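# Loop the rubber band around both bench dogs

## Task

Stretch the rubber band so it wraps each of the two bench dogs exactly once. It must sit against the dogs' sides above the board, not resting on their tops. At the end the board must lie flat and motionless on the table, the robot must not be touching the band, and the gripper must be empty. Release the band and pull the gripper away to finish.

## Robot and tools

ROBOT. A single arm with six revolute joints and a two-finger parallel gripper. Every row and every per-joint list uses this order: waist, shoulder, elbow, wrist pitch, wrist yaw, wrist roll, then the gripper opening. Stated joint ranges in radians: waist -3.054 to 3.054, shoulder 0.000 to 3.142, elbow 0.000 to 2.356, wrist pitch -1.571 to 1.571, wrist yaw -1.571 to 1.571, wrist roll -3.142 to 3.142. A joint's true end can differ from these by up to 0.010 either way. A call is rejected if a target exceeds a range end by more than 0.010 and is also farther out than that joint's last reported angle. A target past the true end is cut back to it, and the result then reports "joint sent to its limit". If that line is missing, there may still be no room left. Friction can leave a joint short of its target, especially at long reach, and very small turns may not happen, so check the reported angles after each motion.

FRAME. Positions are in metres in the scene frame. The origin is on the table surface under the arm base, +z is up, +x points forward, and +y is to the left when looking along +x. Orientation is a wxyz quaternion. The base may be slightly tilted, and the reported hand position can be off, more so when reaching far.

GRIPPER. The fingers extend along the gripper's +x axis and close along its y axis. end_effector_position is the midpoint between the pads, 3 to 4 cm behind the fingertips. The opening is a number from -1 to 1. +1 is fully open, a 0.088 m gap. Empty fingers meet near -0.80, and values below that do nothing more. Closing fully takes at least about 0.5 s. grip_measured reports the actual opening on the same scale. It carries a fixed error of about 1 mm, and it reads up to 3 mm (0.061) too narrow while squeezing something hard. For a firm hold, command about 0.07 below grip_measured; a smaller margin gives a lighter hold. Objects thinner than about 3 mm get proportionally less force. grip_effort_n is the motor's own effort in newtons: negative means closing and positive means opening. It saturates near 83, keeps some leftover value when the fingers are idle, and shows n/a at the start.

TOOLS.
execute_actions(actions): actions is a list of actions. Each action is a list of 0 to 15 rows, and each row is 7 numbers: six absolute joint target angles in radians, then the opening. Each row lasts one control step of 1/30 s, and each action runs 15 steps (0.5 s). If an action has fewer rows, its last row repeats. An empty list only returns the current state and images. On each step the controller keeps every joint's target within a set lead of its measured angle: 0.211 rad for waist, shoulder and elbow, 0.213 for wrist pitch, 0.267 for wrist yaw, 0.228 for wrist roll. It also scales the targets back if they would move the gripper more than 70 mm from where it is measured. Large changes therefore need several actions. The result lists joint angles at sampled steps, and HELD marks steps that were held back.
move(target, speed, blocking): target is one 7-number row with absolute joint angles in radians plus the opening. The opening is applied at the start. All joints follow interpolated paths that finish together, so the hand moves along a curve and does not steer around obstacles. speed is the peak rate in rad/s of the joint with the longest path, from 0.01 to 2, default 0.5. A path lasts between 0.5 and 10 s and is cut off at 10 s, so it may stop short. With blocking=false the call returns after 0.5 s while the arm keeps moving. Poll with wait(0), and send no further actions or moves until the move has ended or you call stop. The result adds a "move:" line with the outcome (done, off_target, moving, held, fault), limits=held or limits=none, and the joint farthest from its target.
wait(seconds): 0 to 10 s. The arm keeps its last command, and a running move continues.
stop(): brakes a running move. It needs braking distance, more after fast motion. The fingers keep going.
zoom_image(camera, region): camera is cam_high, cam_low or cam_wrist. region is [x0, y0, x1, y1] in image pixels, with the origin at the top-left, and covers at most 504 by 504 pixels. All images are 896x504.
finished_scene(scene): pass the current scene's number. This ends the scene permanently, and the goal must already be met and stay met. Replying without any tool call ends the whole session.

RESULT LINES. Joint positions and Joint velocities are in rad and rad/s, followed by the finger gap in m and m/s. "Joint targets" shows the angles each joint is being driven toward right now. Resend a joint's value from it to keep that joint still. "joint command not followed" means the clearance check altered or blocked targets; mounting blocks and posts count as part of the arm. Camera calibration (K, distortion, world-to-camera transforms) is supplied. Actual poses can be off by up to about 2.3 degrees and 9 mm.

CAUTIONS. Never knock or place anything off the table. Approach contacts slowly: faster moves hit harder, and a target set deeper past a contact presses harder. If contact torque reaches a joint's load limit, the arm halts for 10 s. Load limits in N m: waist 17.8, shoulder 22, elbow 22, wrist pitch 5.8, wrist yaw 5.78, wrist roll 5.42; a held load adds to these. Holding loads heats the motors. A MOTOR HOT line appears at 50 °C, and at 95 °C an OVER-TEMPERATURE FAULT holds the arm, which can lose power if it does not cool. Avoid drops, slips, slams and hard pushes. Loose or held objects may occasionally be nudged. While you think, the robot keeps executing its last command.

Each tool is called after "Emit:" as name([rows], argument=value, ...), one row to a line, values as JSON.

## Session

Emit:
execute_actions(actions=[])

Scene clock: 0.00 s.
end_effector_position=(+0.4842, -0.2376, +0.1950) grip_measured=+0.849 grip_effort_n=n/a end_effector_quat_wxyz=(+0.615, +0.755, +0.203, -0.103) end_effector_velocity=(-0.003, -0.002, +0.001) end_effector_angular_velocity=(-0.003, +0.003, -0.001)
Joint names: [waist, shoulder, elbow, wrist pitch, wrist yaw, wrist roll]
Joint positions: [-0.768  2.189  1.286  1.113 -1.142  2.329  0.081]
Joint velocities: [-0.007 -0.002 -0.002 -0.007 -0.007 -0.007 -0.   ]
Heat: hottest elbow 28 °C (+0.0 °C/min).
Joint targets: [-0.768 2.189 1.286 1.113 -1.142 2.329]

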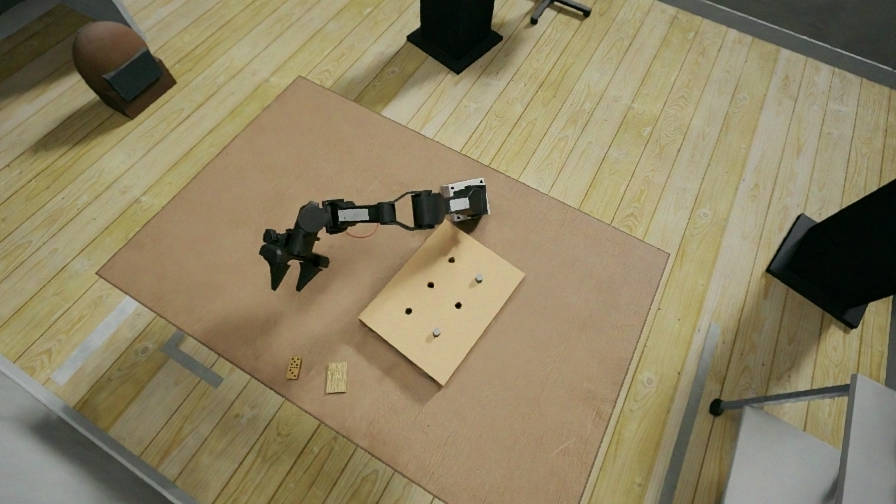

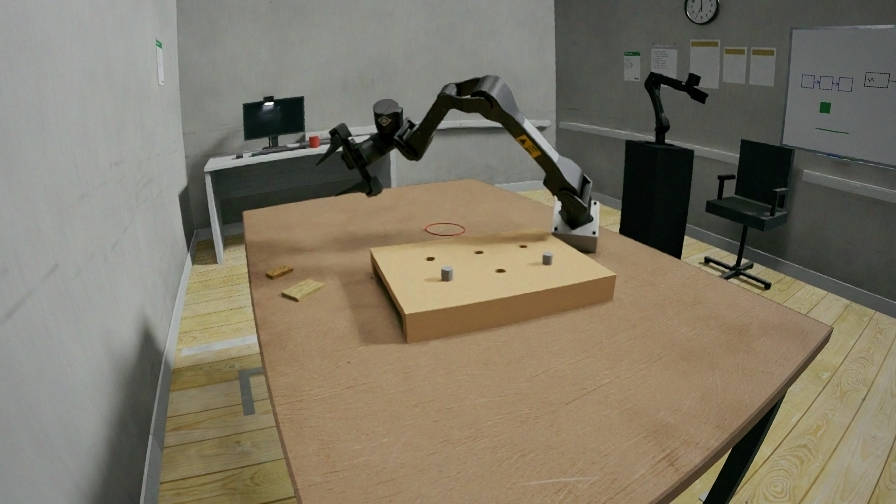

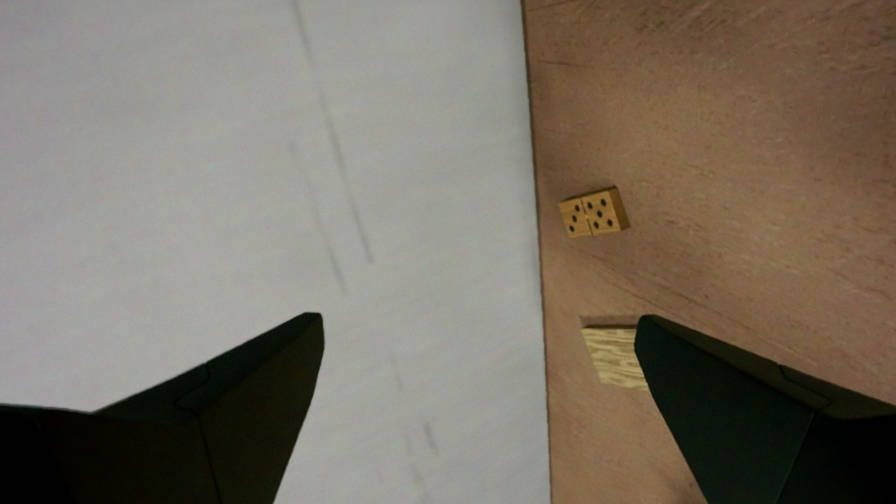

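Emit:
zoom_image(camera="cam_high", region=[320, 170, 560, 400])

Emit:
zoom_image(camera="cam_low", region=[360, 180, 640, 350])

Region (320, 170, 560, 400) of cam_high's 896x504 image, scaled by 2.100, with more detail than that image has; it fills the top 483 rows of this view, and the rest is white.

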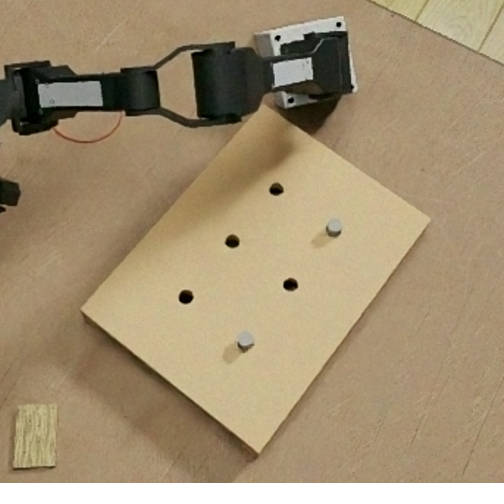

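Region (360, 180, 640, 350) of cam_low's 896x504 image, scaled by 1.800, with more detail than that image has; it fills the top 306 rows of this view, and the rest is white.

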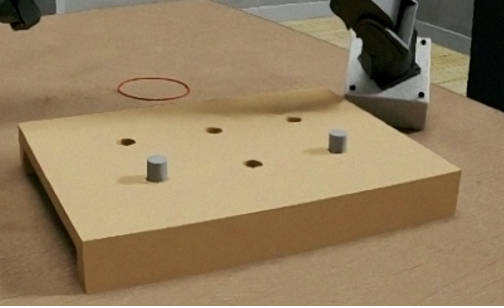

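Emit:
move(target=[-1.158,2.235,1.545,-1.2,-0.509,0,0.85], speed=1.0)

Scene clock: 45.07 s.
end_effector_position=(+0.1878, -0.2933, +0.1527) grip_measured=+0.849 grip_effort_n=4.4 end_effector_quat_wxyz=(+0.552, +0.445, +0.543, -0.449) end_effector_velocity=(+0.000, +0.005, +0.002) end_effector_angular_velocity=(+0.015, -0.005, -0.003)
Joint names: [waist, shoulder, elbow, wrist pitch, wrist yaw, wrist roll]
Joint positions: [-1.158  2.217  1.539 -1.197 -0.512  0.006  0.081]
Joint velocities: [-0.002 -0.007 -0.002 -0.022 -0.007 -0.007 -0.   ]
Heat: hottest waist 32 °C (+5.3 °C/min).
Joint targets: [-1.158 2.235 1.545 -1.200 -0.509 -0.000]
move: off_target; limits=none; farthest joint: the shoulder, 0.018 radians from its target (0.046 radians at the start)
camera_calibration (this result's frames):
cam_wrist: T_world_to_cam=[[-0.973902, -0.226063, 0.0202495, 0.126099], [-0.206823, 0.920665, 0.331058, 0.291024], [-0.0934832, 0.31823, -0.943393, 0.340678], [0, 0, 0, 1]] pos_world=[0.214846, -0.347843, 0.222494]

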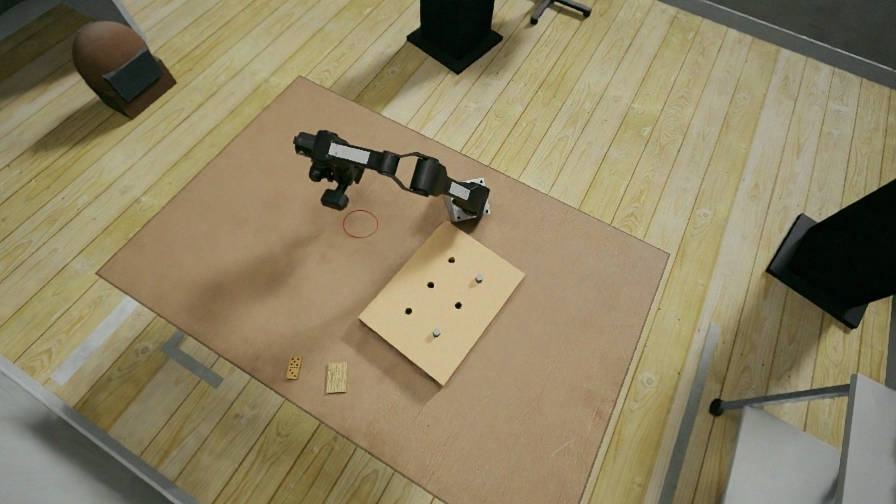

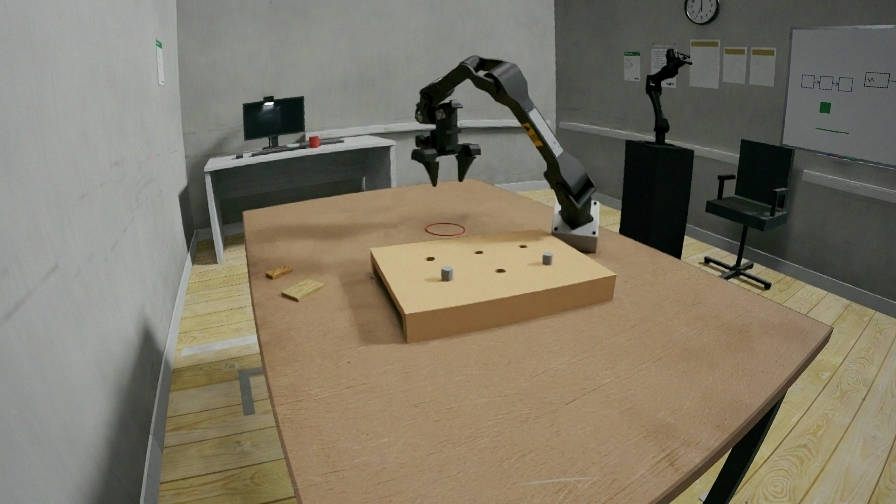

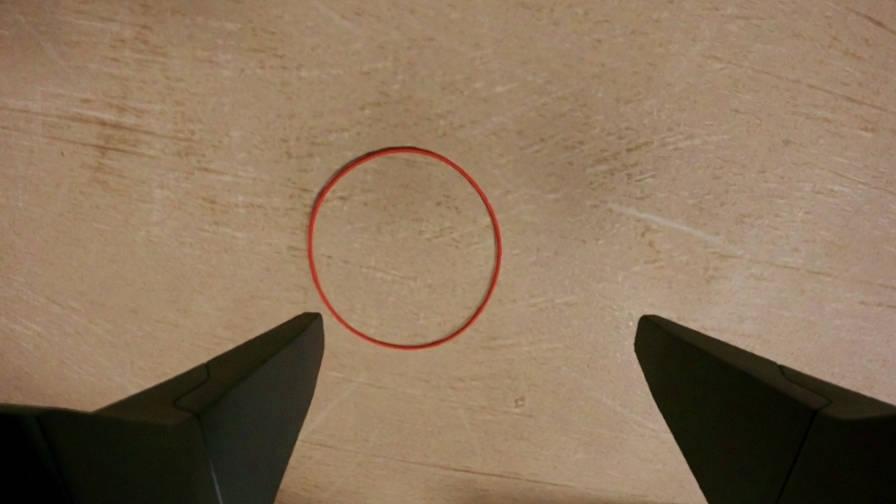

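Emit:
move(target=[-0.845,2.225,1.371,-0.857,-0.58,0.33,-0.29], speed=0.6)

Scene clock: 56.37 s.
end_effector_position=(+0.2625, -0.2649, +0.0592) grip_measured=-0.288 grip_effort_n=-15.1 end_effector_quat_wxyz=(+0.558, +0.436, +0.551, -0.440) end_effector_velocity=(+0.002, +0.003, +0.001) end_effector_angular_velocity=(+0.007, -0.004, +0.008)
Joint names: [waist, shoulder, elbow, wrist pitch, wrist yaw, wrist roll]
Joint positions: [-0.851  2.217  1.382 -0.86  -0.577  0.324  0.025]
Joint velocities: [ 0.002 -0.007 -0.002 -0.007 -0.007 -0.007 -0.   ]
Heat: hottest waist 32 °C (+4.3 °C/min).
Joint targets: [-0.845 2.225 1.371 -0.857 -0.580 0.330]
move: off_target; limits=none; farthest joint: the elbow, 0.011 radians from its target (0.168 radians at the start)
camera_calibration (this result's frames):
cam_wrist: T_world_to_cam=[[-0.96633, -0.256316, 0.0225443, 0.197034], [-0.2344, 0.913059, 0.333736, 0.316402], [-0.106126, 0.317215, -0.942397, 0.253385], [0, 0, 0, 1]] pos_world=[0.291455, -0.318768, 0.128753]

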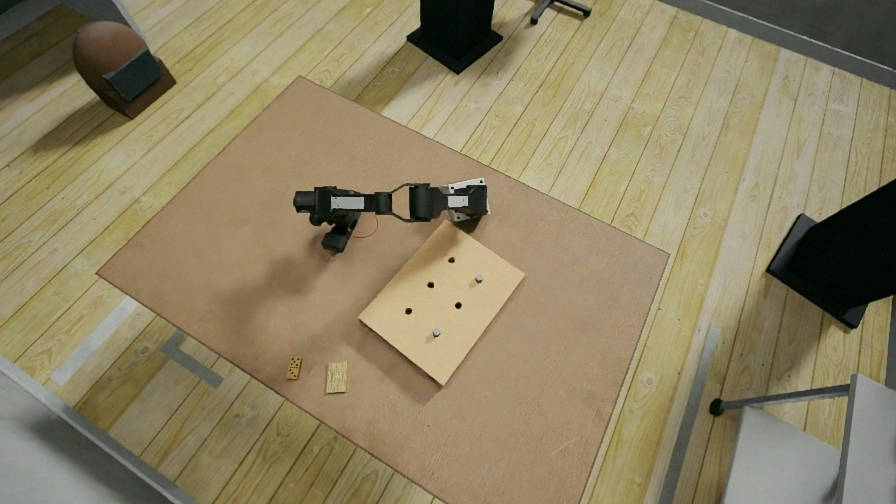

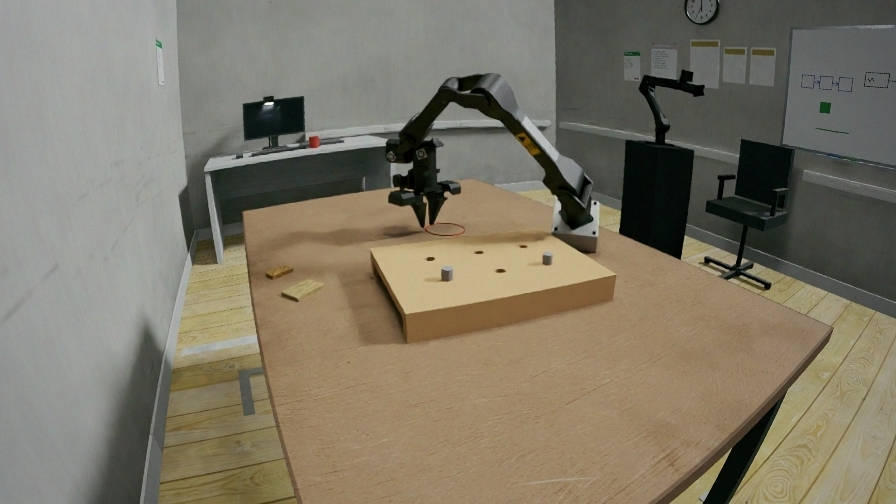

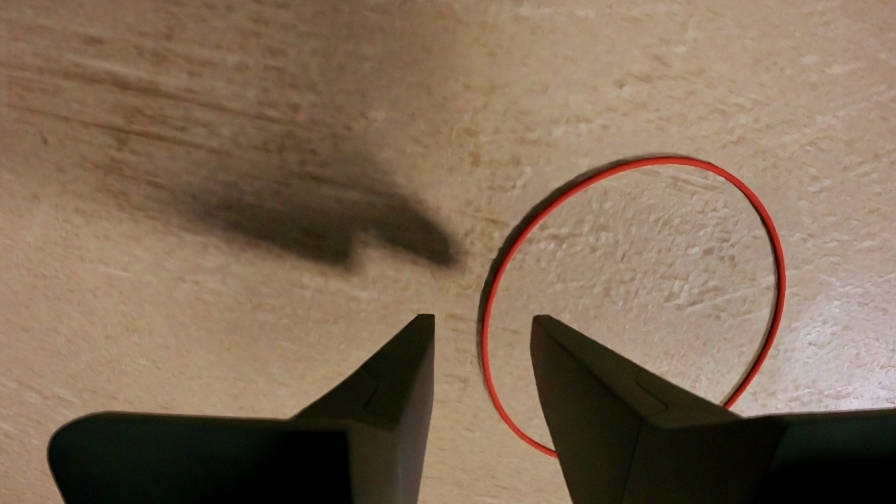

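Emit:
move(target=[-0.827,2.278,1.355,-0.778,-0.58,0.34,-0.29], speed=0.15)

Emit:
zoom_image(camera="cam_low", region=[380, 170, 500, 250])

Scene clock: 74.27 s.
end_effector_position=(+0.2622, -0.2720, +0.0421) grip_measured=-0.288 grip_effort_n=-15.1 end_effector_quat_wxyz=(+0.566, +0.430, +0.551, -0.437) end_effector_velocity=(+0.002, +0.002, -0.000) end_effector_angular_velocity=(+0.009, -0.020, +0.007)
Joint names: [waist, shoulder, elbow, wrist pitch, wrist yaw, wrist roll]
Joint positions: [-0.835  2.254  1.367 -0.783 -0.579  0.334  0.025]
Joint velocities: [-0.002 -0.002 -0.007  0.007 -0.022 -0.007 -0.   ]
Heat: hottest waist 32 °C (+3.0 °C/min).
Joint targets: [-0.827 2.278 1.355 -0.778 -0.580 0.340]
move: off_target; limits=none; farthest joint: the shoulder, 0.024 radians from its target (0.061 radians at the start)
camera_calibration (this result's frames):
cam_wrist: T_world_to_cam=[[-0.962164, -0.271809, 0.0189958, 0.190085], [-0.25141, 0.912504, 0.32269, 0.333298], [-0.105044, 0.305705, -0.946314, 0.236212], [0, 0, 0, 1]] pos_world=[0.2915, -0.324681, 0.112368]

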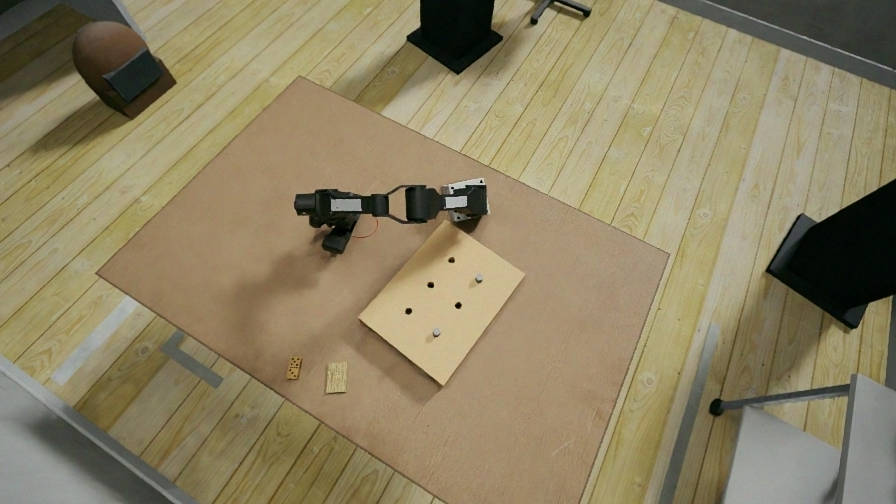

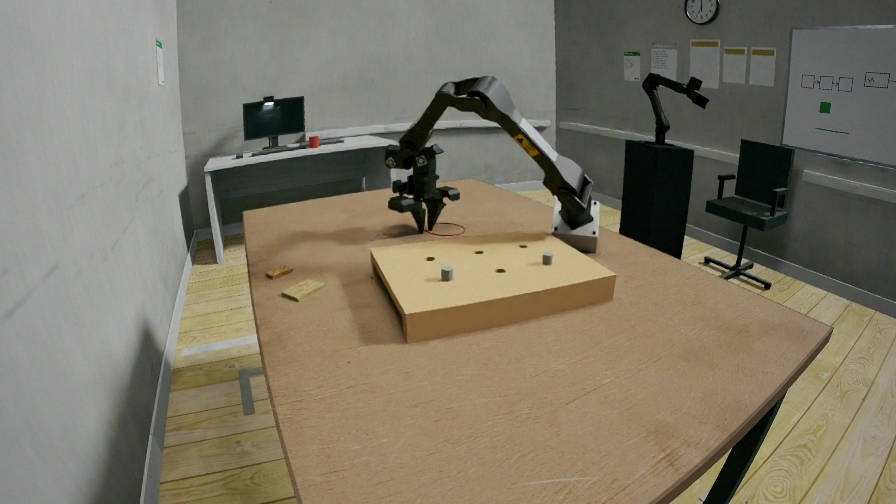

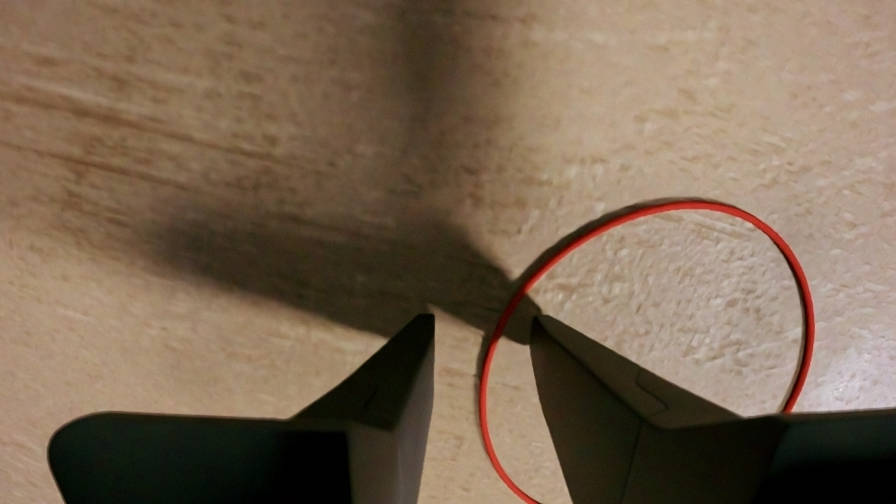

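Region (380, 170, 500, 250) of cam_low's 896x504 image, scaled by 4.200, with more detail than that image has.

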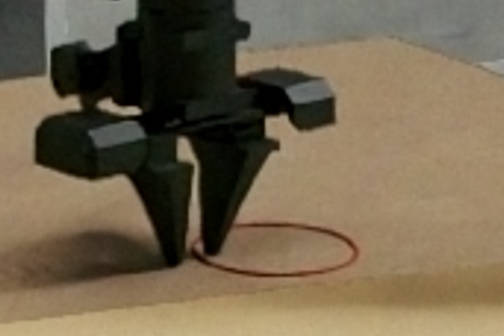

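Emit:
move(target=[-0.827,2.30,1.35,-0.76,-0.58,0.2,-0.29], speed=0.15)

Scene clock: 78.77 s.
end_effector_position=(+0.2613, -0.2738, +0.0404) grip_measured=-0.288 grip_effort_n=-15.1 end_effector_quat_wxyz=(+0.593, +0.396, +0.575, -0.400) end_effector_velocity=(-0.002, +0.001, +0.001) end_effector_angular_velocity=(+0.000, +0.009, +0.001)
Joint names: [waist, shoulder, elbow, wrist pitch, wrist yaw, wrist roll]
Joint positions: [-0.839  2.261  1.365 -0.773 -0.585  0.207  0.025]
Joint velocities: [-0.002 -0.002 -0.002 -0.007  0.007 -0.007 -0.   ]
Heat: hottest waist 32 °C (+2.0 °C/min).
Joint targets: [-0.827 2.300 1.350 -0.760 -0.580 0.200]
move: off_target; limits=none; farthest joint: the shoulder, 0.039 radians from its target (0.046 radians at the start)
camera_calibration (this result's frames):
cam_wrist: T_world_to_cam=[[-0.920727, -0.389934, 0.0146217, 0.145819], [-0.365029, 0.873953, 0.320873, 0.354431], [-0.137898, 0.290099, -0.947009, 0.239366], [0, 0, 0, 1]] pos_world=[0.296645, -0.322337, 0.110823]

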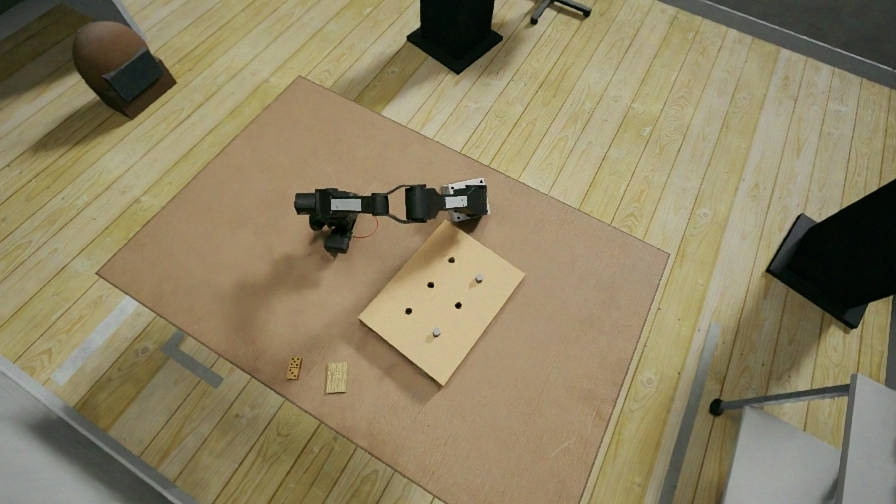

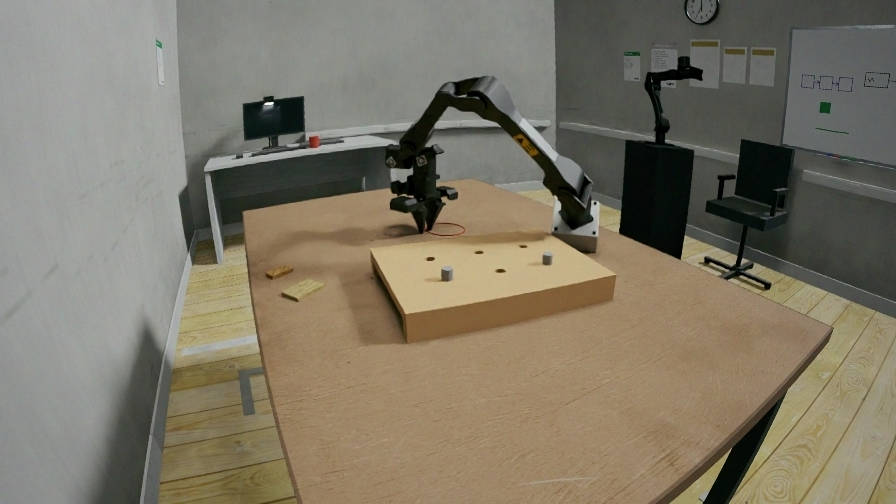

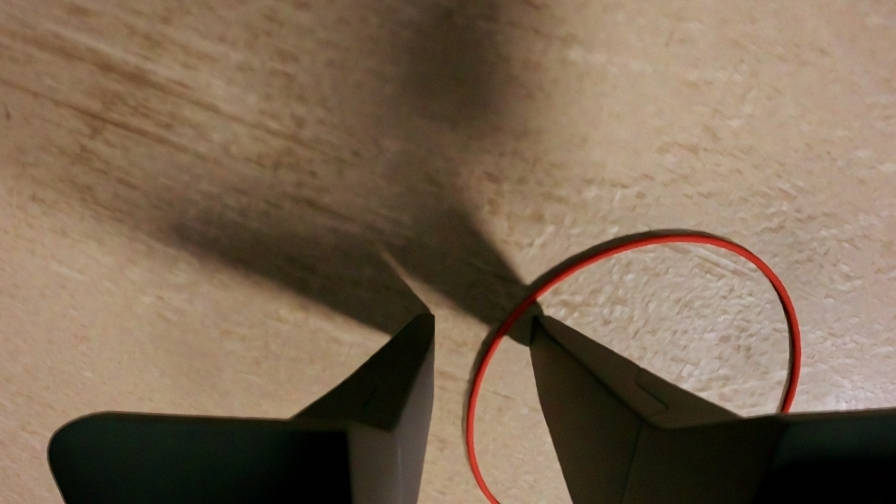

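Emit:
execute_actions([
  [[-0.835,2.275,1.36,-0.77,-0.585,0.4,-0.35]],
  [[-0.835,2.275,1.36,-0.77,-0.585,0.6,-0.5]],
  [[-0.835,2.275,1.36,-0.77,-0.585,0.6,-0.7]],
  [[-0.835,2.275,1.36,-0.77,-0.585,0.6,-0.9]],
  [[-0.835,2.275,1.36,-0.77,-0.585,0.6,-0.9]],
])

Scene clock: 85.87 s.
end_effector_position=(+0.2598, -0.2765, +0.0419) grip_measured=-0.785 grip_effort_n=-83.5 end_effector_quat_wxyz=(+0.508, +0.502, +0.484, -0.506) end_effector_velocity=(-0.000, -0.002, +0.002) end_effector_angular_velocity=(-0.004, -0.012, +0.006)
Joint names: [waist, shoulder, elbow, wrist pitch, wrist yaw, wrist roll]
Joint positions: [-0.846  2.261  1.365 -0.768 -0.581  0.595  0.001]
Joint velocities: [-0.007 -0.002 -0.002  0.007 -0.007 -0.007 -0.   ]
Heat: hottest waist 32 °C (+2.0 °C/min).
Joint targets: [-0.835 2.275 1.360 -0.770 -0.585 0.600]
Step readings (joint positions; steps 1 to 15: 1st action; 16 to 30: 2nd action; 31 to 45: 3rd action; 46 to 60: 4th action; 61 to 75: 5th action):
0: [-0.839 2.261 1.365 -0.773 -0.585 0.206]
1: [-0.839 2.261 1.365 -0.773 -0.585 0.234]
2: [-0.840 2.261 1.365 -0.771 -0.585 0.274]
4: [-0.842 2.261 1.365 -0.770 -0.586 0.329]
8: [-0.843 2.261 1.365 -0.768 -0.586 0.374]
15: [-0.843 2.261 1.365 -0.768 -0.586 0.391]
16: [-0.843 2.261 1.365 -0.768 -0.584 0.427]
17: [-0.844 2.261 1.365 -0.768 -0.583 0.472]
19: [-0.846 2.261 1.365 -0.768 -0.583 0.528]
23: [-0.846 2.261 1.365 -0.768 -0.582 0.575]
30: [-0.846 2.261 1.365 -0.768 -0.581 0.592]
31: [-0.846 2.261 1.365 -0.768 -0.581 0.593]
32: [-0.846 2.261 1.365 -0.768 -0.581 0.593]
34: [-0.846 2.261 1.365 -0.768 -0.581 0.594]
38: [-0.846 2.261 1.365 -0.768 -0.581 0.594]
45: [-0.846 2.261 1.365 -0.768 -0.581 0.594]
46: [-0.846 2.261 1.365 -0.768 -0.581 0.594]
47: [-0.846 2.261 1.365 -0.768 -0.581 0.594]
49: [-0.846 2.261 1.365 -0.768 -0.581 0.595]
53: [-0.846 2.261 1.365 -0.768 -0.581 0.595]
60: [-0.846 2.261 1.365 -0.768 -0.581 0.595]
61: [-0.846 2.261 1.365 -0.768 -0.581 0.595]
62: [-0.846 2.261 1.365 -0.768 -0.581 0.595]
64: [-0.846 2.261 1.365 -0.768 -0.581 0.595]
68: [-0.846 2.261 1.365 -0.768 -0.581 0.595]
75: Joint positions above
camera_calibration (this result's frames):
cam_wrist: T_world_to_cam=[[-0.999947, -0.00937704, 0.00421261, 0.269587], [-0.00755218, 0.948124, 0.317812, 0.28359], [-0.00697421, 0.317763, -0.948144, 0.215132], [0, 0, 0, 1]] pos_world=[0.273214, -0.334711, 0.112712]

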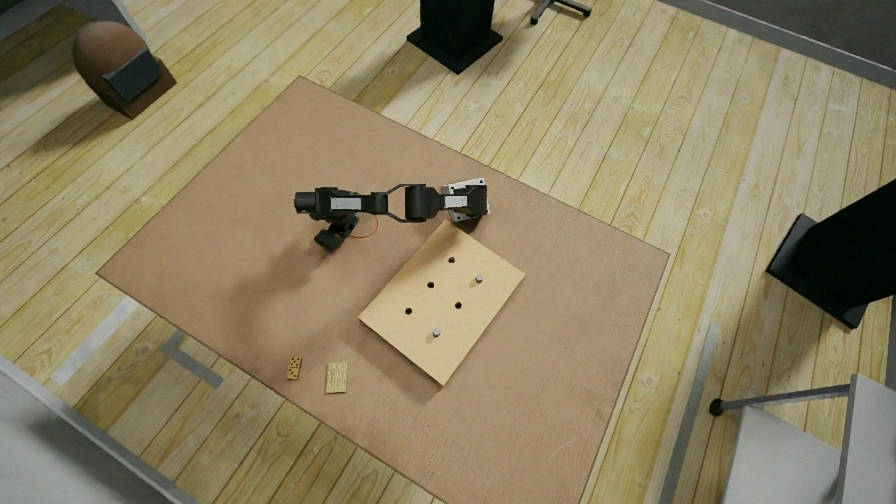

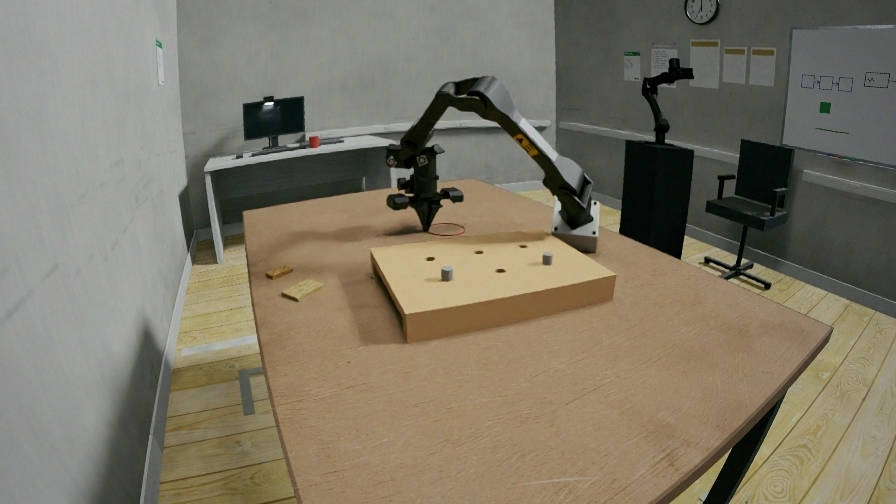

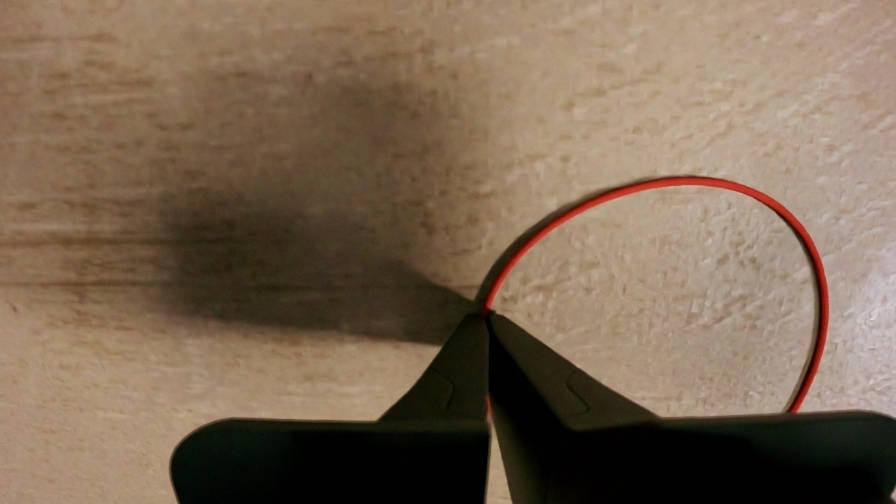

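Emit:
move(target=[-1.045,2.12,1.73,-1.42,-0.541,0.4,-0.9], speed=0.4)

Emit:
zoom_image(camera="cam_low", region=[360, 100, 560, 250])

Scene clock: 92.60 s.
end_effector_position=(+0.2566, -0.2552, +0.1969) grip_measured=-0.785 grip_effort_n=-83.5 end_effector_quat_wxyz=(+0.483, +0.519, +0.478, -0.519) end_effector_velocity=(-0.000, +0.002, +0.001) end_effector_angular_velocity=(+0.007, -0.006, +0.002)
Joint names: [waist, shoulder, elbow, wrist pitch, wrist yaw, wrist roll]
Joint positions: [-1.046  2.128  1.724 -1.417 -0.544  0.406  0.001]
Joint velocities: [-0.002 -0.002 -0.002 -0.007 -0.007 -0.007 -0.   ]
Heat: hottest waist 32 °C (+1.0 °C/min).
Joint targets: [-1.045 2.120 1.730 -1.420 -0.541 0.400]
move: done; limits=none; farthest joint: the shoulder, 0.008 radians from its target (0.141 radians at the start)
camera_calibration (this result's frames):
cam_wrist: T_world_to_cam=[[-0.998566, 0.0506073, 0.0174866, 0.27825], [0.0535382, 0.939226, 0.339098, 0.19195], [0.000736973, 0.339548, -0.940589, 0.357348], [0, 0, 0, 1]] pos_world=[0.267311, -0.315702, 0.266162]

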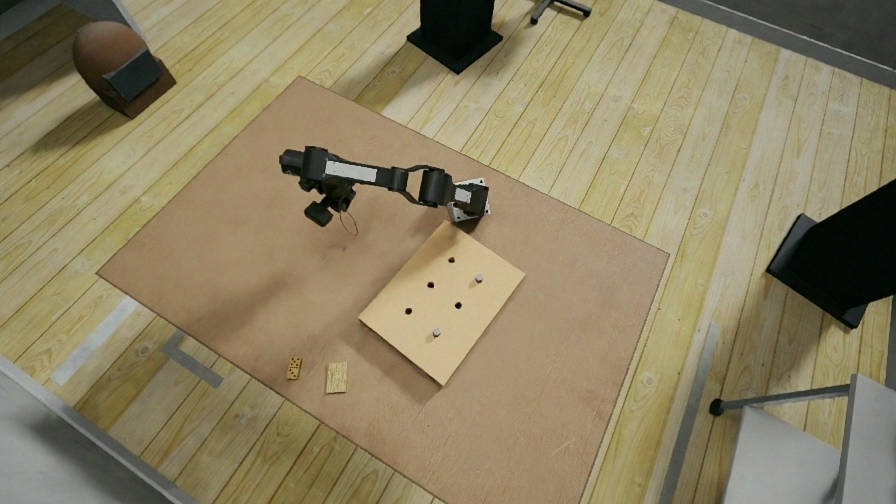

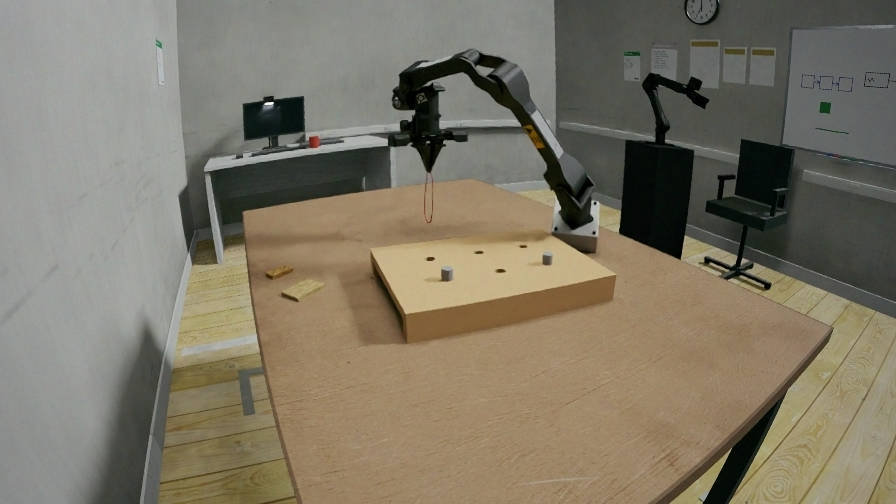

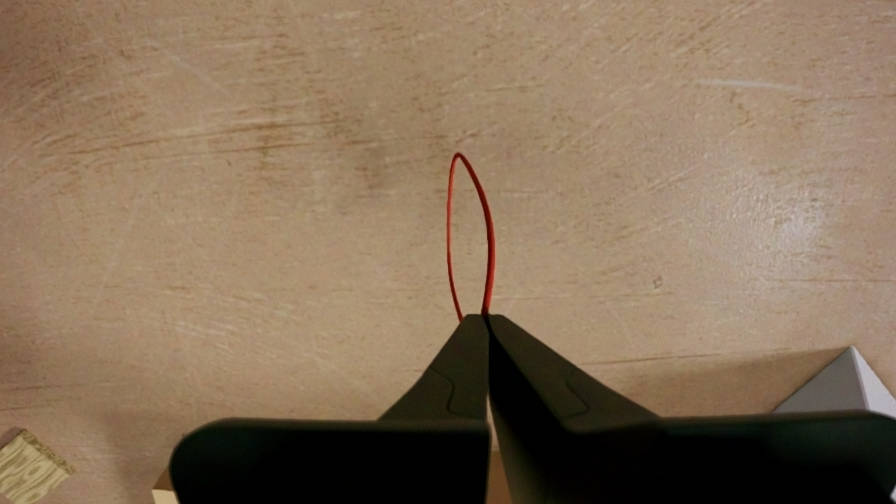

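Region (360, 100, 560, 250) of cam_low's 896x504 image, scaled by 2.520, with more detail than that image has; it fills the top 378 rows of this view, and the rest is white.

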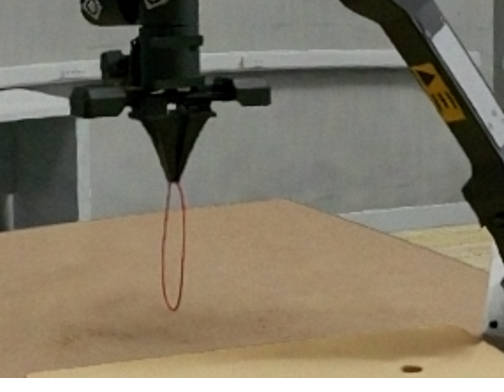

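Emit:
move(target=[-0.7,1.70,1.72,-1.42,-0.545,0.9,-0.9], speed=0.4)

Emit:
move(target=[-0.149,1.40,1.66,-1.2,-0.546,1.53,-0.9], speed=0.4)

Scene clock: 112.03 s.
end_effector_position=(+0.3668, -0.1072, +0.2419) grip_measured=-0.785 grip_effort_n=-83.5 end_effector_quat_wxyz=(+0.547, +0.496, +0.421, -0.527) end_effector_velocity=(-0.002, +0.001, -0.001) end_effector_angular_velocity=(-0.001, +0.011, +0.004)
Joint names: [waist, shoulder, elbow, wrist pitch, wrist yaw, wrist roll]
Joint positions: [-0.705  1.706  1.724 -1.417 -0.544  0.894  0.001]
Joint velocities: [ 0.002 -0.002 -0.002 -0.007  0.007 -0.007 -0.   ]
Heat: hottest waist 33 °C (+1.0 °C/min).
Joint targets: [-0.700 1.700 1.720 -1.420 -0.545 0.900]
move: done; limits=none; farthest joint: the shoulder, 0.006 radians from its target (0.428 radians at the start)
camera_calibration (this result's frames):
cam_wrist: T_world_to_cam=[[-0.997024, 0.0247859, -0.0729952, 0.398556], [0.0103468, 0.98136, 0.191901, 0.0876835], [0.0763909, 0.190575, -0.978696, 0.314899], [0, 0, 0, 1]] pos_world=[0.372407, -0.155939, 0.320457]

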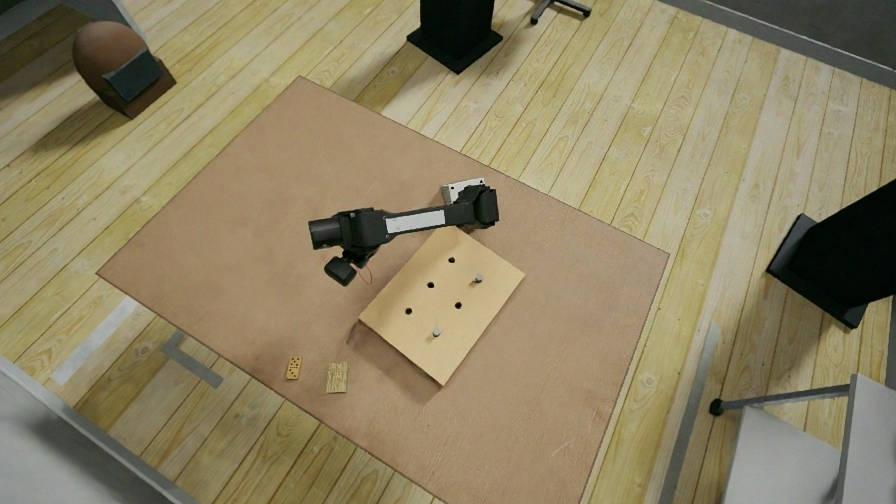

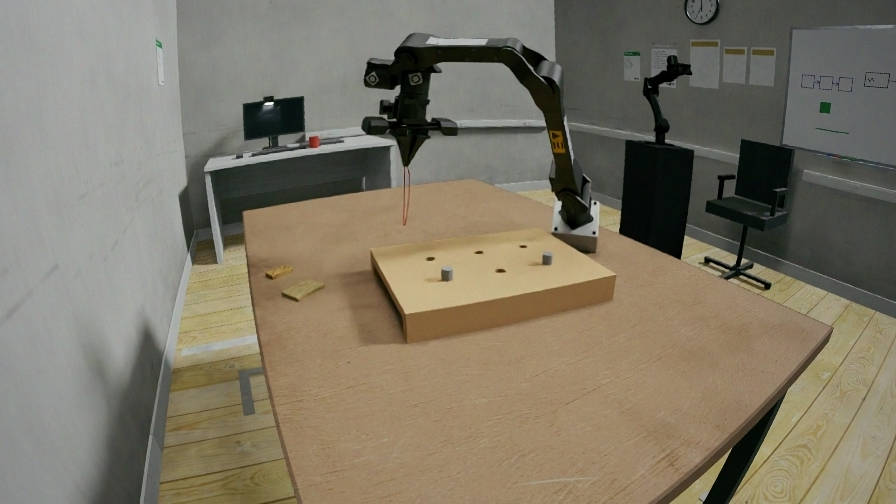

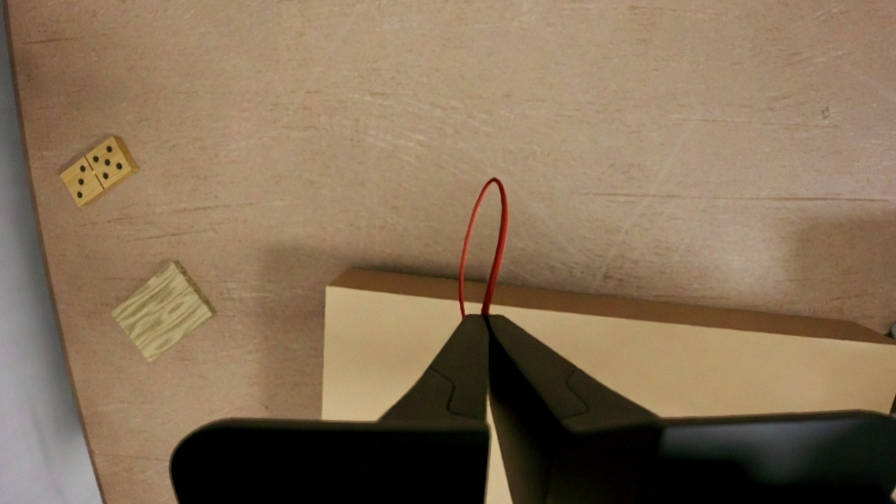

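Scene clock: 114.23 s.
end_effector_position=(+0.4255, +0.0914, +0.2285) grip_measured=-0.785 grip_effort_n=-83.5 end_effector_quat_wxyz=(+0.569, +0.561, +0.426, -0.424) end_effector_velocity=(-0.003, +0.001, +0.001) end_effector_angular_velocity=(-0.008, +0.003, +0.006)
Joint names: [waist, shoulder, elbow, wrist pitch, wrist yaw, wrist roll]
Joint positions: [-0.154  1.409  1.672 -1.202 -0.544  1.524  0.001]
Joint velocities: [ 0.002 -0.007 -0.002 -0.007  0.007 -0.007 -0.   ]
Heat: hottest shoulder 33 °C (+1.0 °C/min).
Joint targets: [-0.149 1.400 1.660 -1.200 -0.546 1.530]
move: off_target; limits=none; farthest joint: the elbow, 0.012 radians from its target (0.064 radians at the start)
camera_calibration (this result's frames):
cam_wrist: T_world_to_cam=[[-0.966586, -0.0374484, -0.253591, 0.485269], [-0.12013, 0.940089, 0.319062, -0.0749564], [0.22645, 0.338865, -0.913176, 0.167049], [0, 0, 0, 1]] pos_world=[0.422222, 0.0320311, 0.299521]

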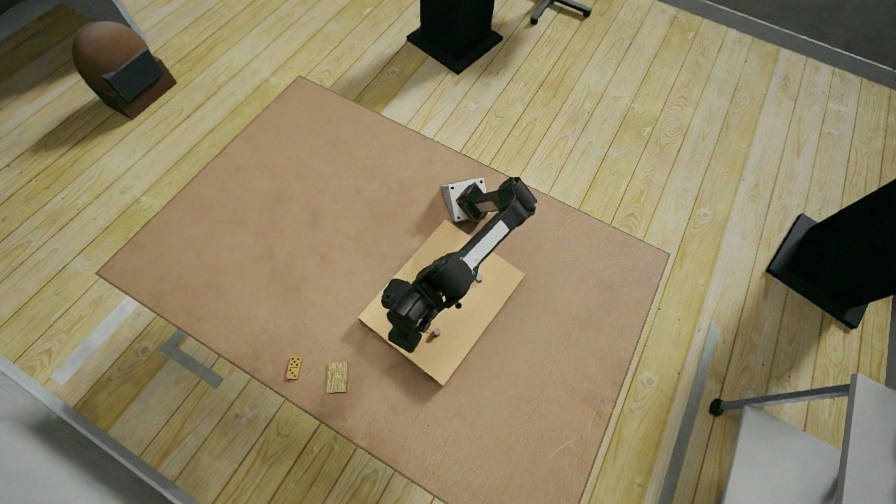

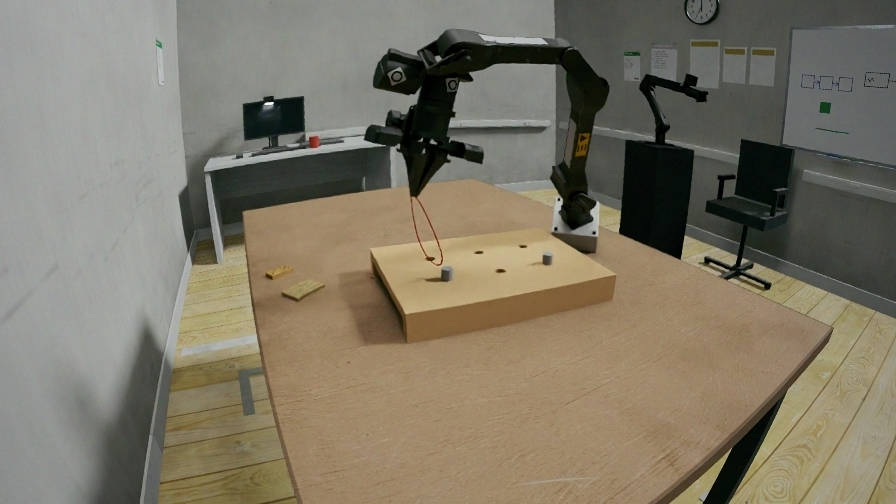

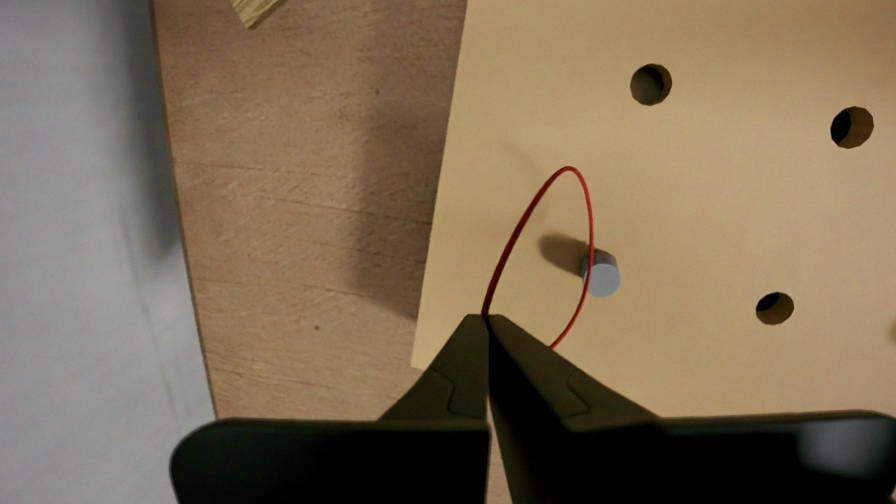

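Emit:
zoom_image(camera="cam_low", region=[360, 170, 560, 300])

Emit:
wait(seconds=0)

Region (360, 170, 560, 300) of cam_low's 896x504 image, scaled by 2.520, with more detail than that image has; it fills the top 328 rows of this view, and the rest is white.

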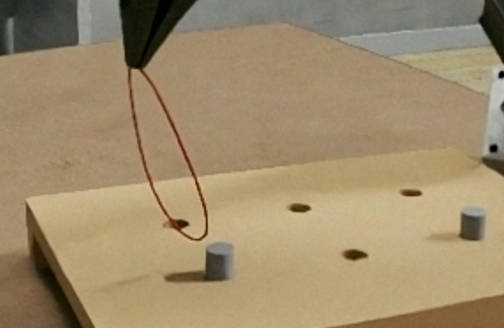

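Scene clock: 117.97 s.
end_effector_position=(+0.4255, +0.0915, +0.2285) grip_measured=-0.785 grip_effort_n=-83.5 end_effector_quat_wxyz=(+0.569, +0.561, +0.426, -0.424) end_effector_velocity=(-0.005, -0.001, -0.001) end_effector_angular_velocity=(-0.006, +0.018, -0.008)
Joint names: [waist, shoulder, elbow, wrist pitch, wrist yaw, wrist roll]
Joint positions: [-0.153  1.409  1.672 -1.202 -0.544  1.524  0.001]
Joint velocities: [-0.002 -0.002 -0.002 -0.022  0.007 -0.007  0.   ]
Heat: hottest shoulder 33 °C (+1.0 °C/min).
Joint targets: [-0.149 1.400 1.660 -1.200 -0.546 1.530]
camera_calibration (this result's frames):
cam_wrist: T_world_to_cam=[[-0.966627, -0.0373353, -0.253455, 0.48523], [-0.120035, 0.940014, 0.31932, -0.0751389], [0.226329, 0.339086, -0.913124, 0.166985], [0, 0, 0, 1]] pos_world=[0.422224, 0.0321255, 0.299455]

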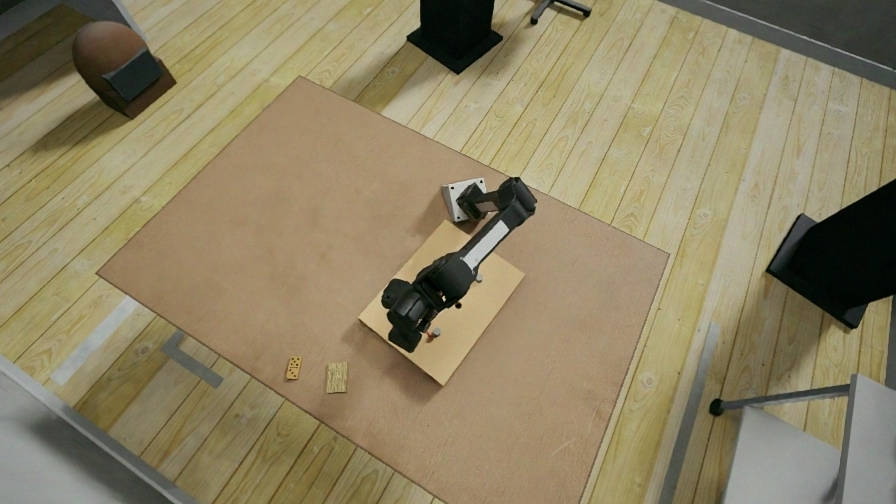

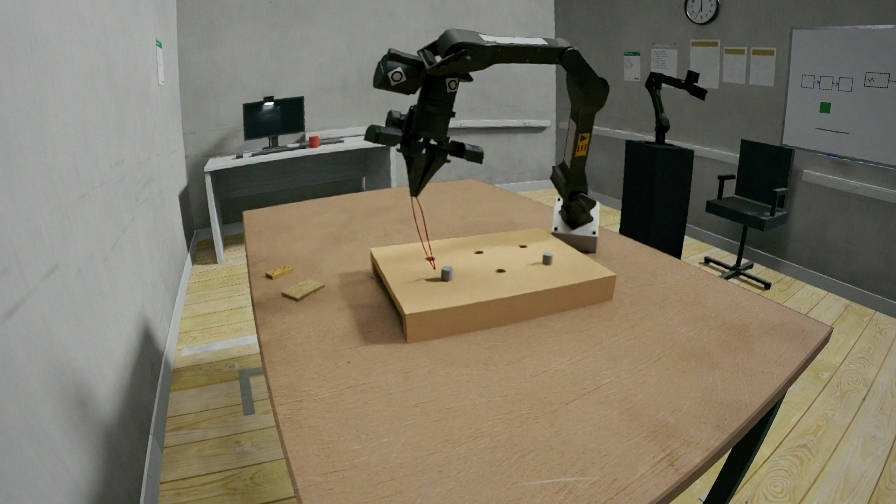

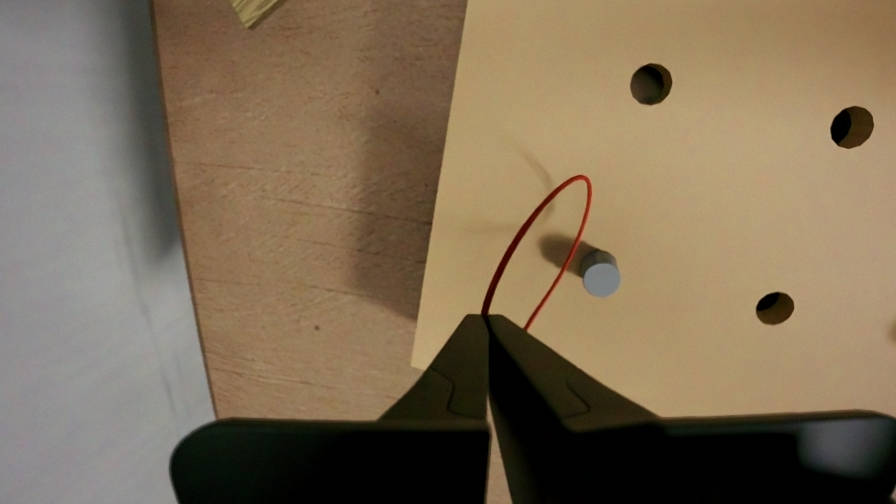

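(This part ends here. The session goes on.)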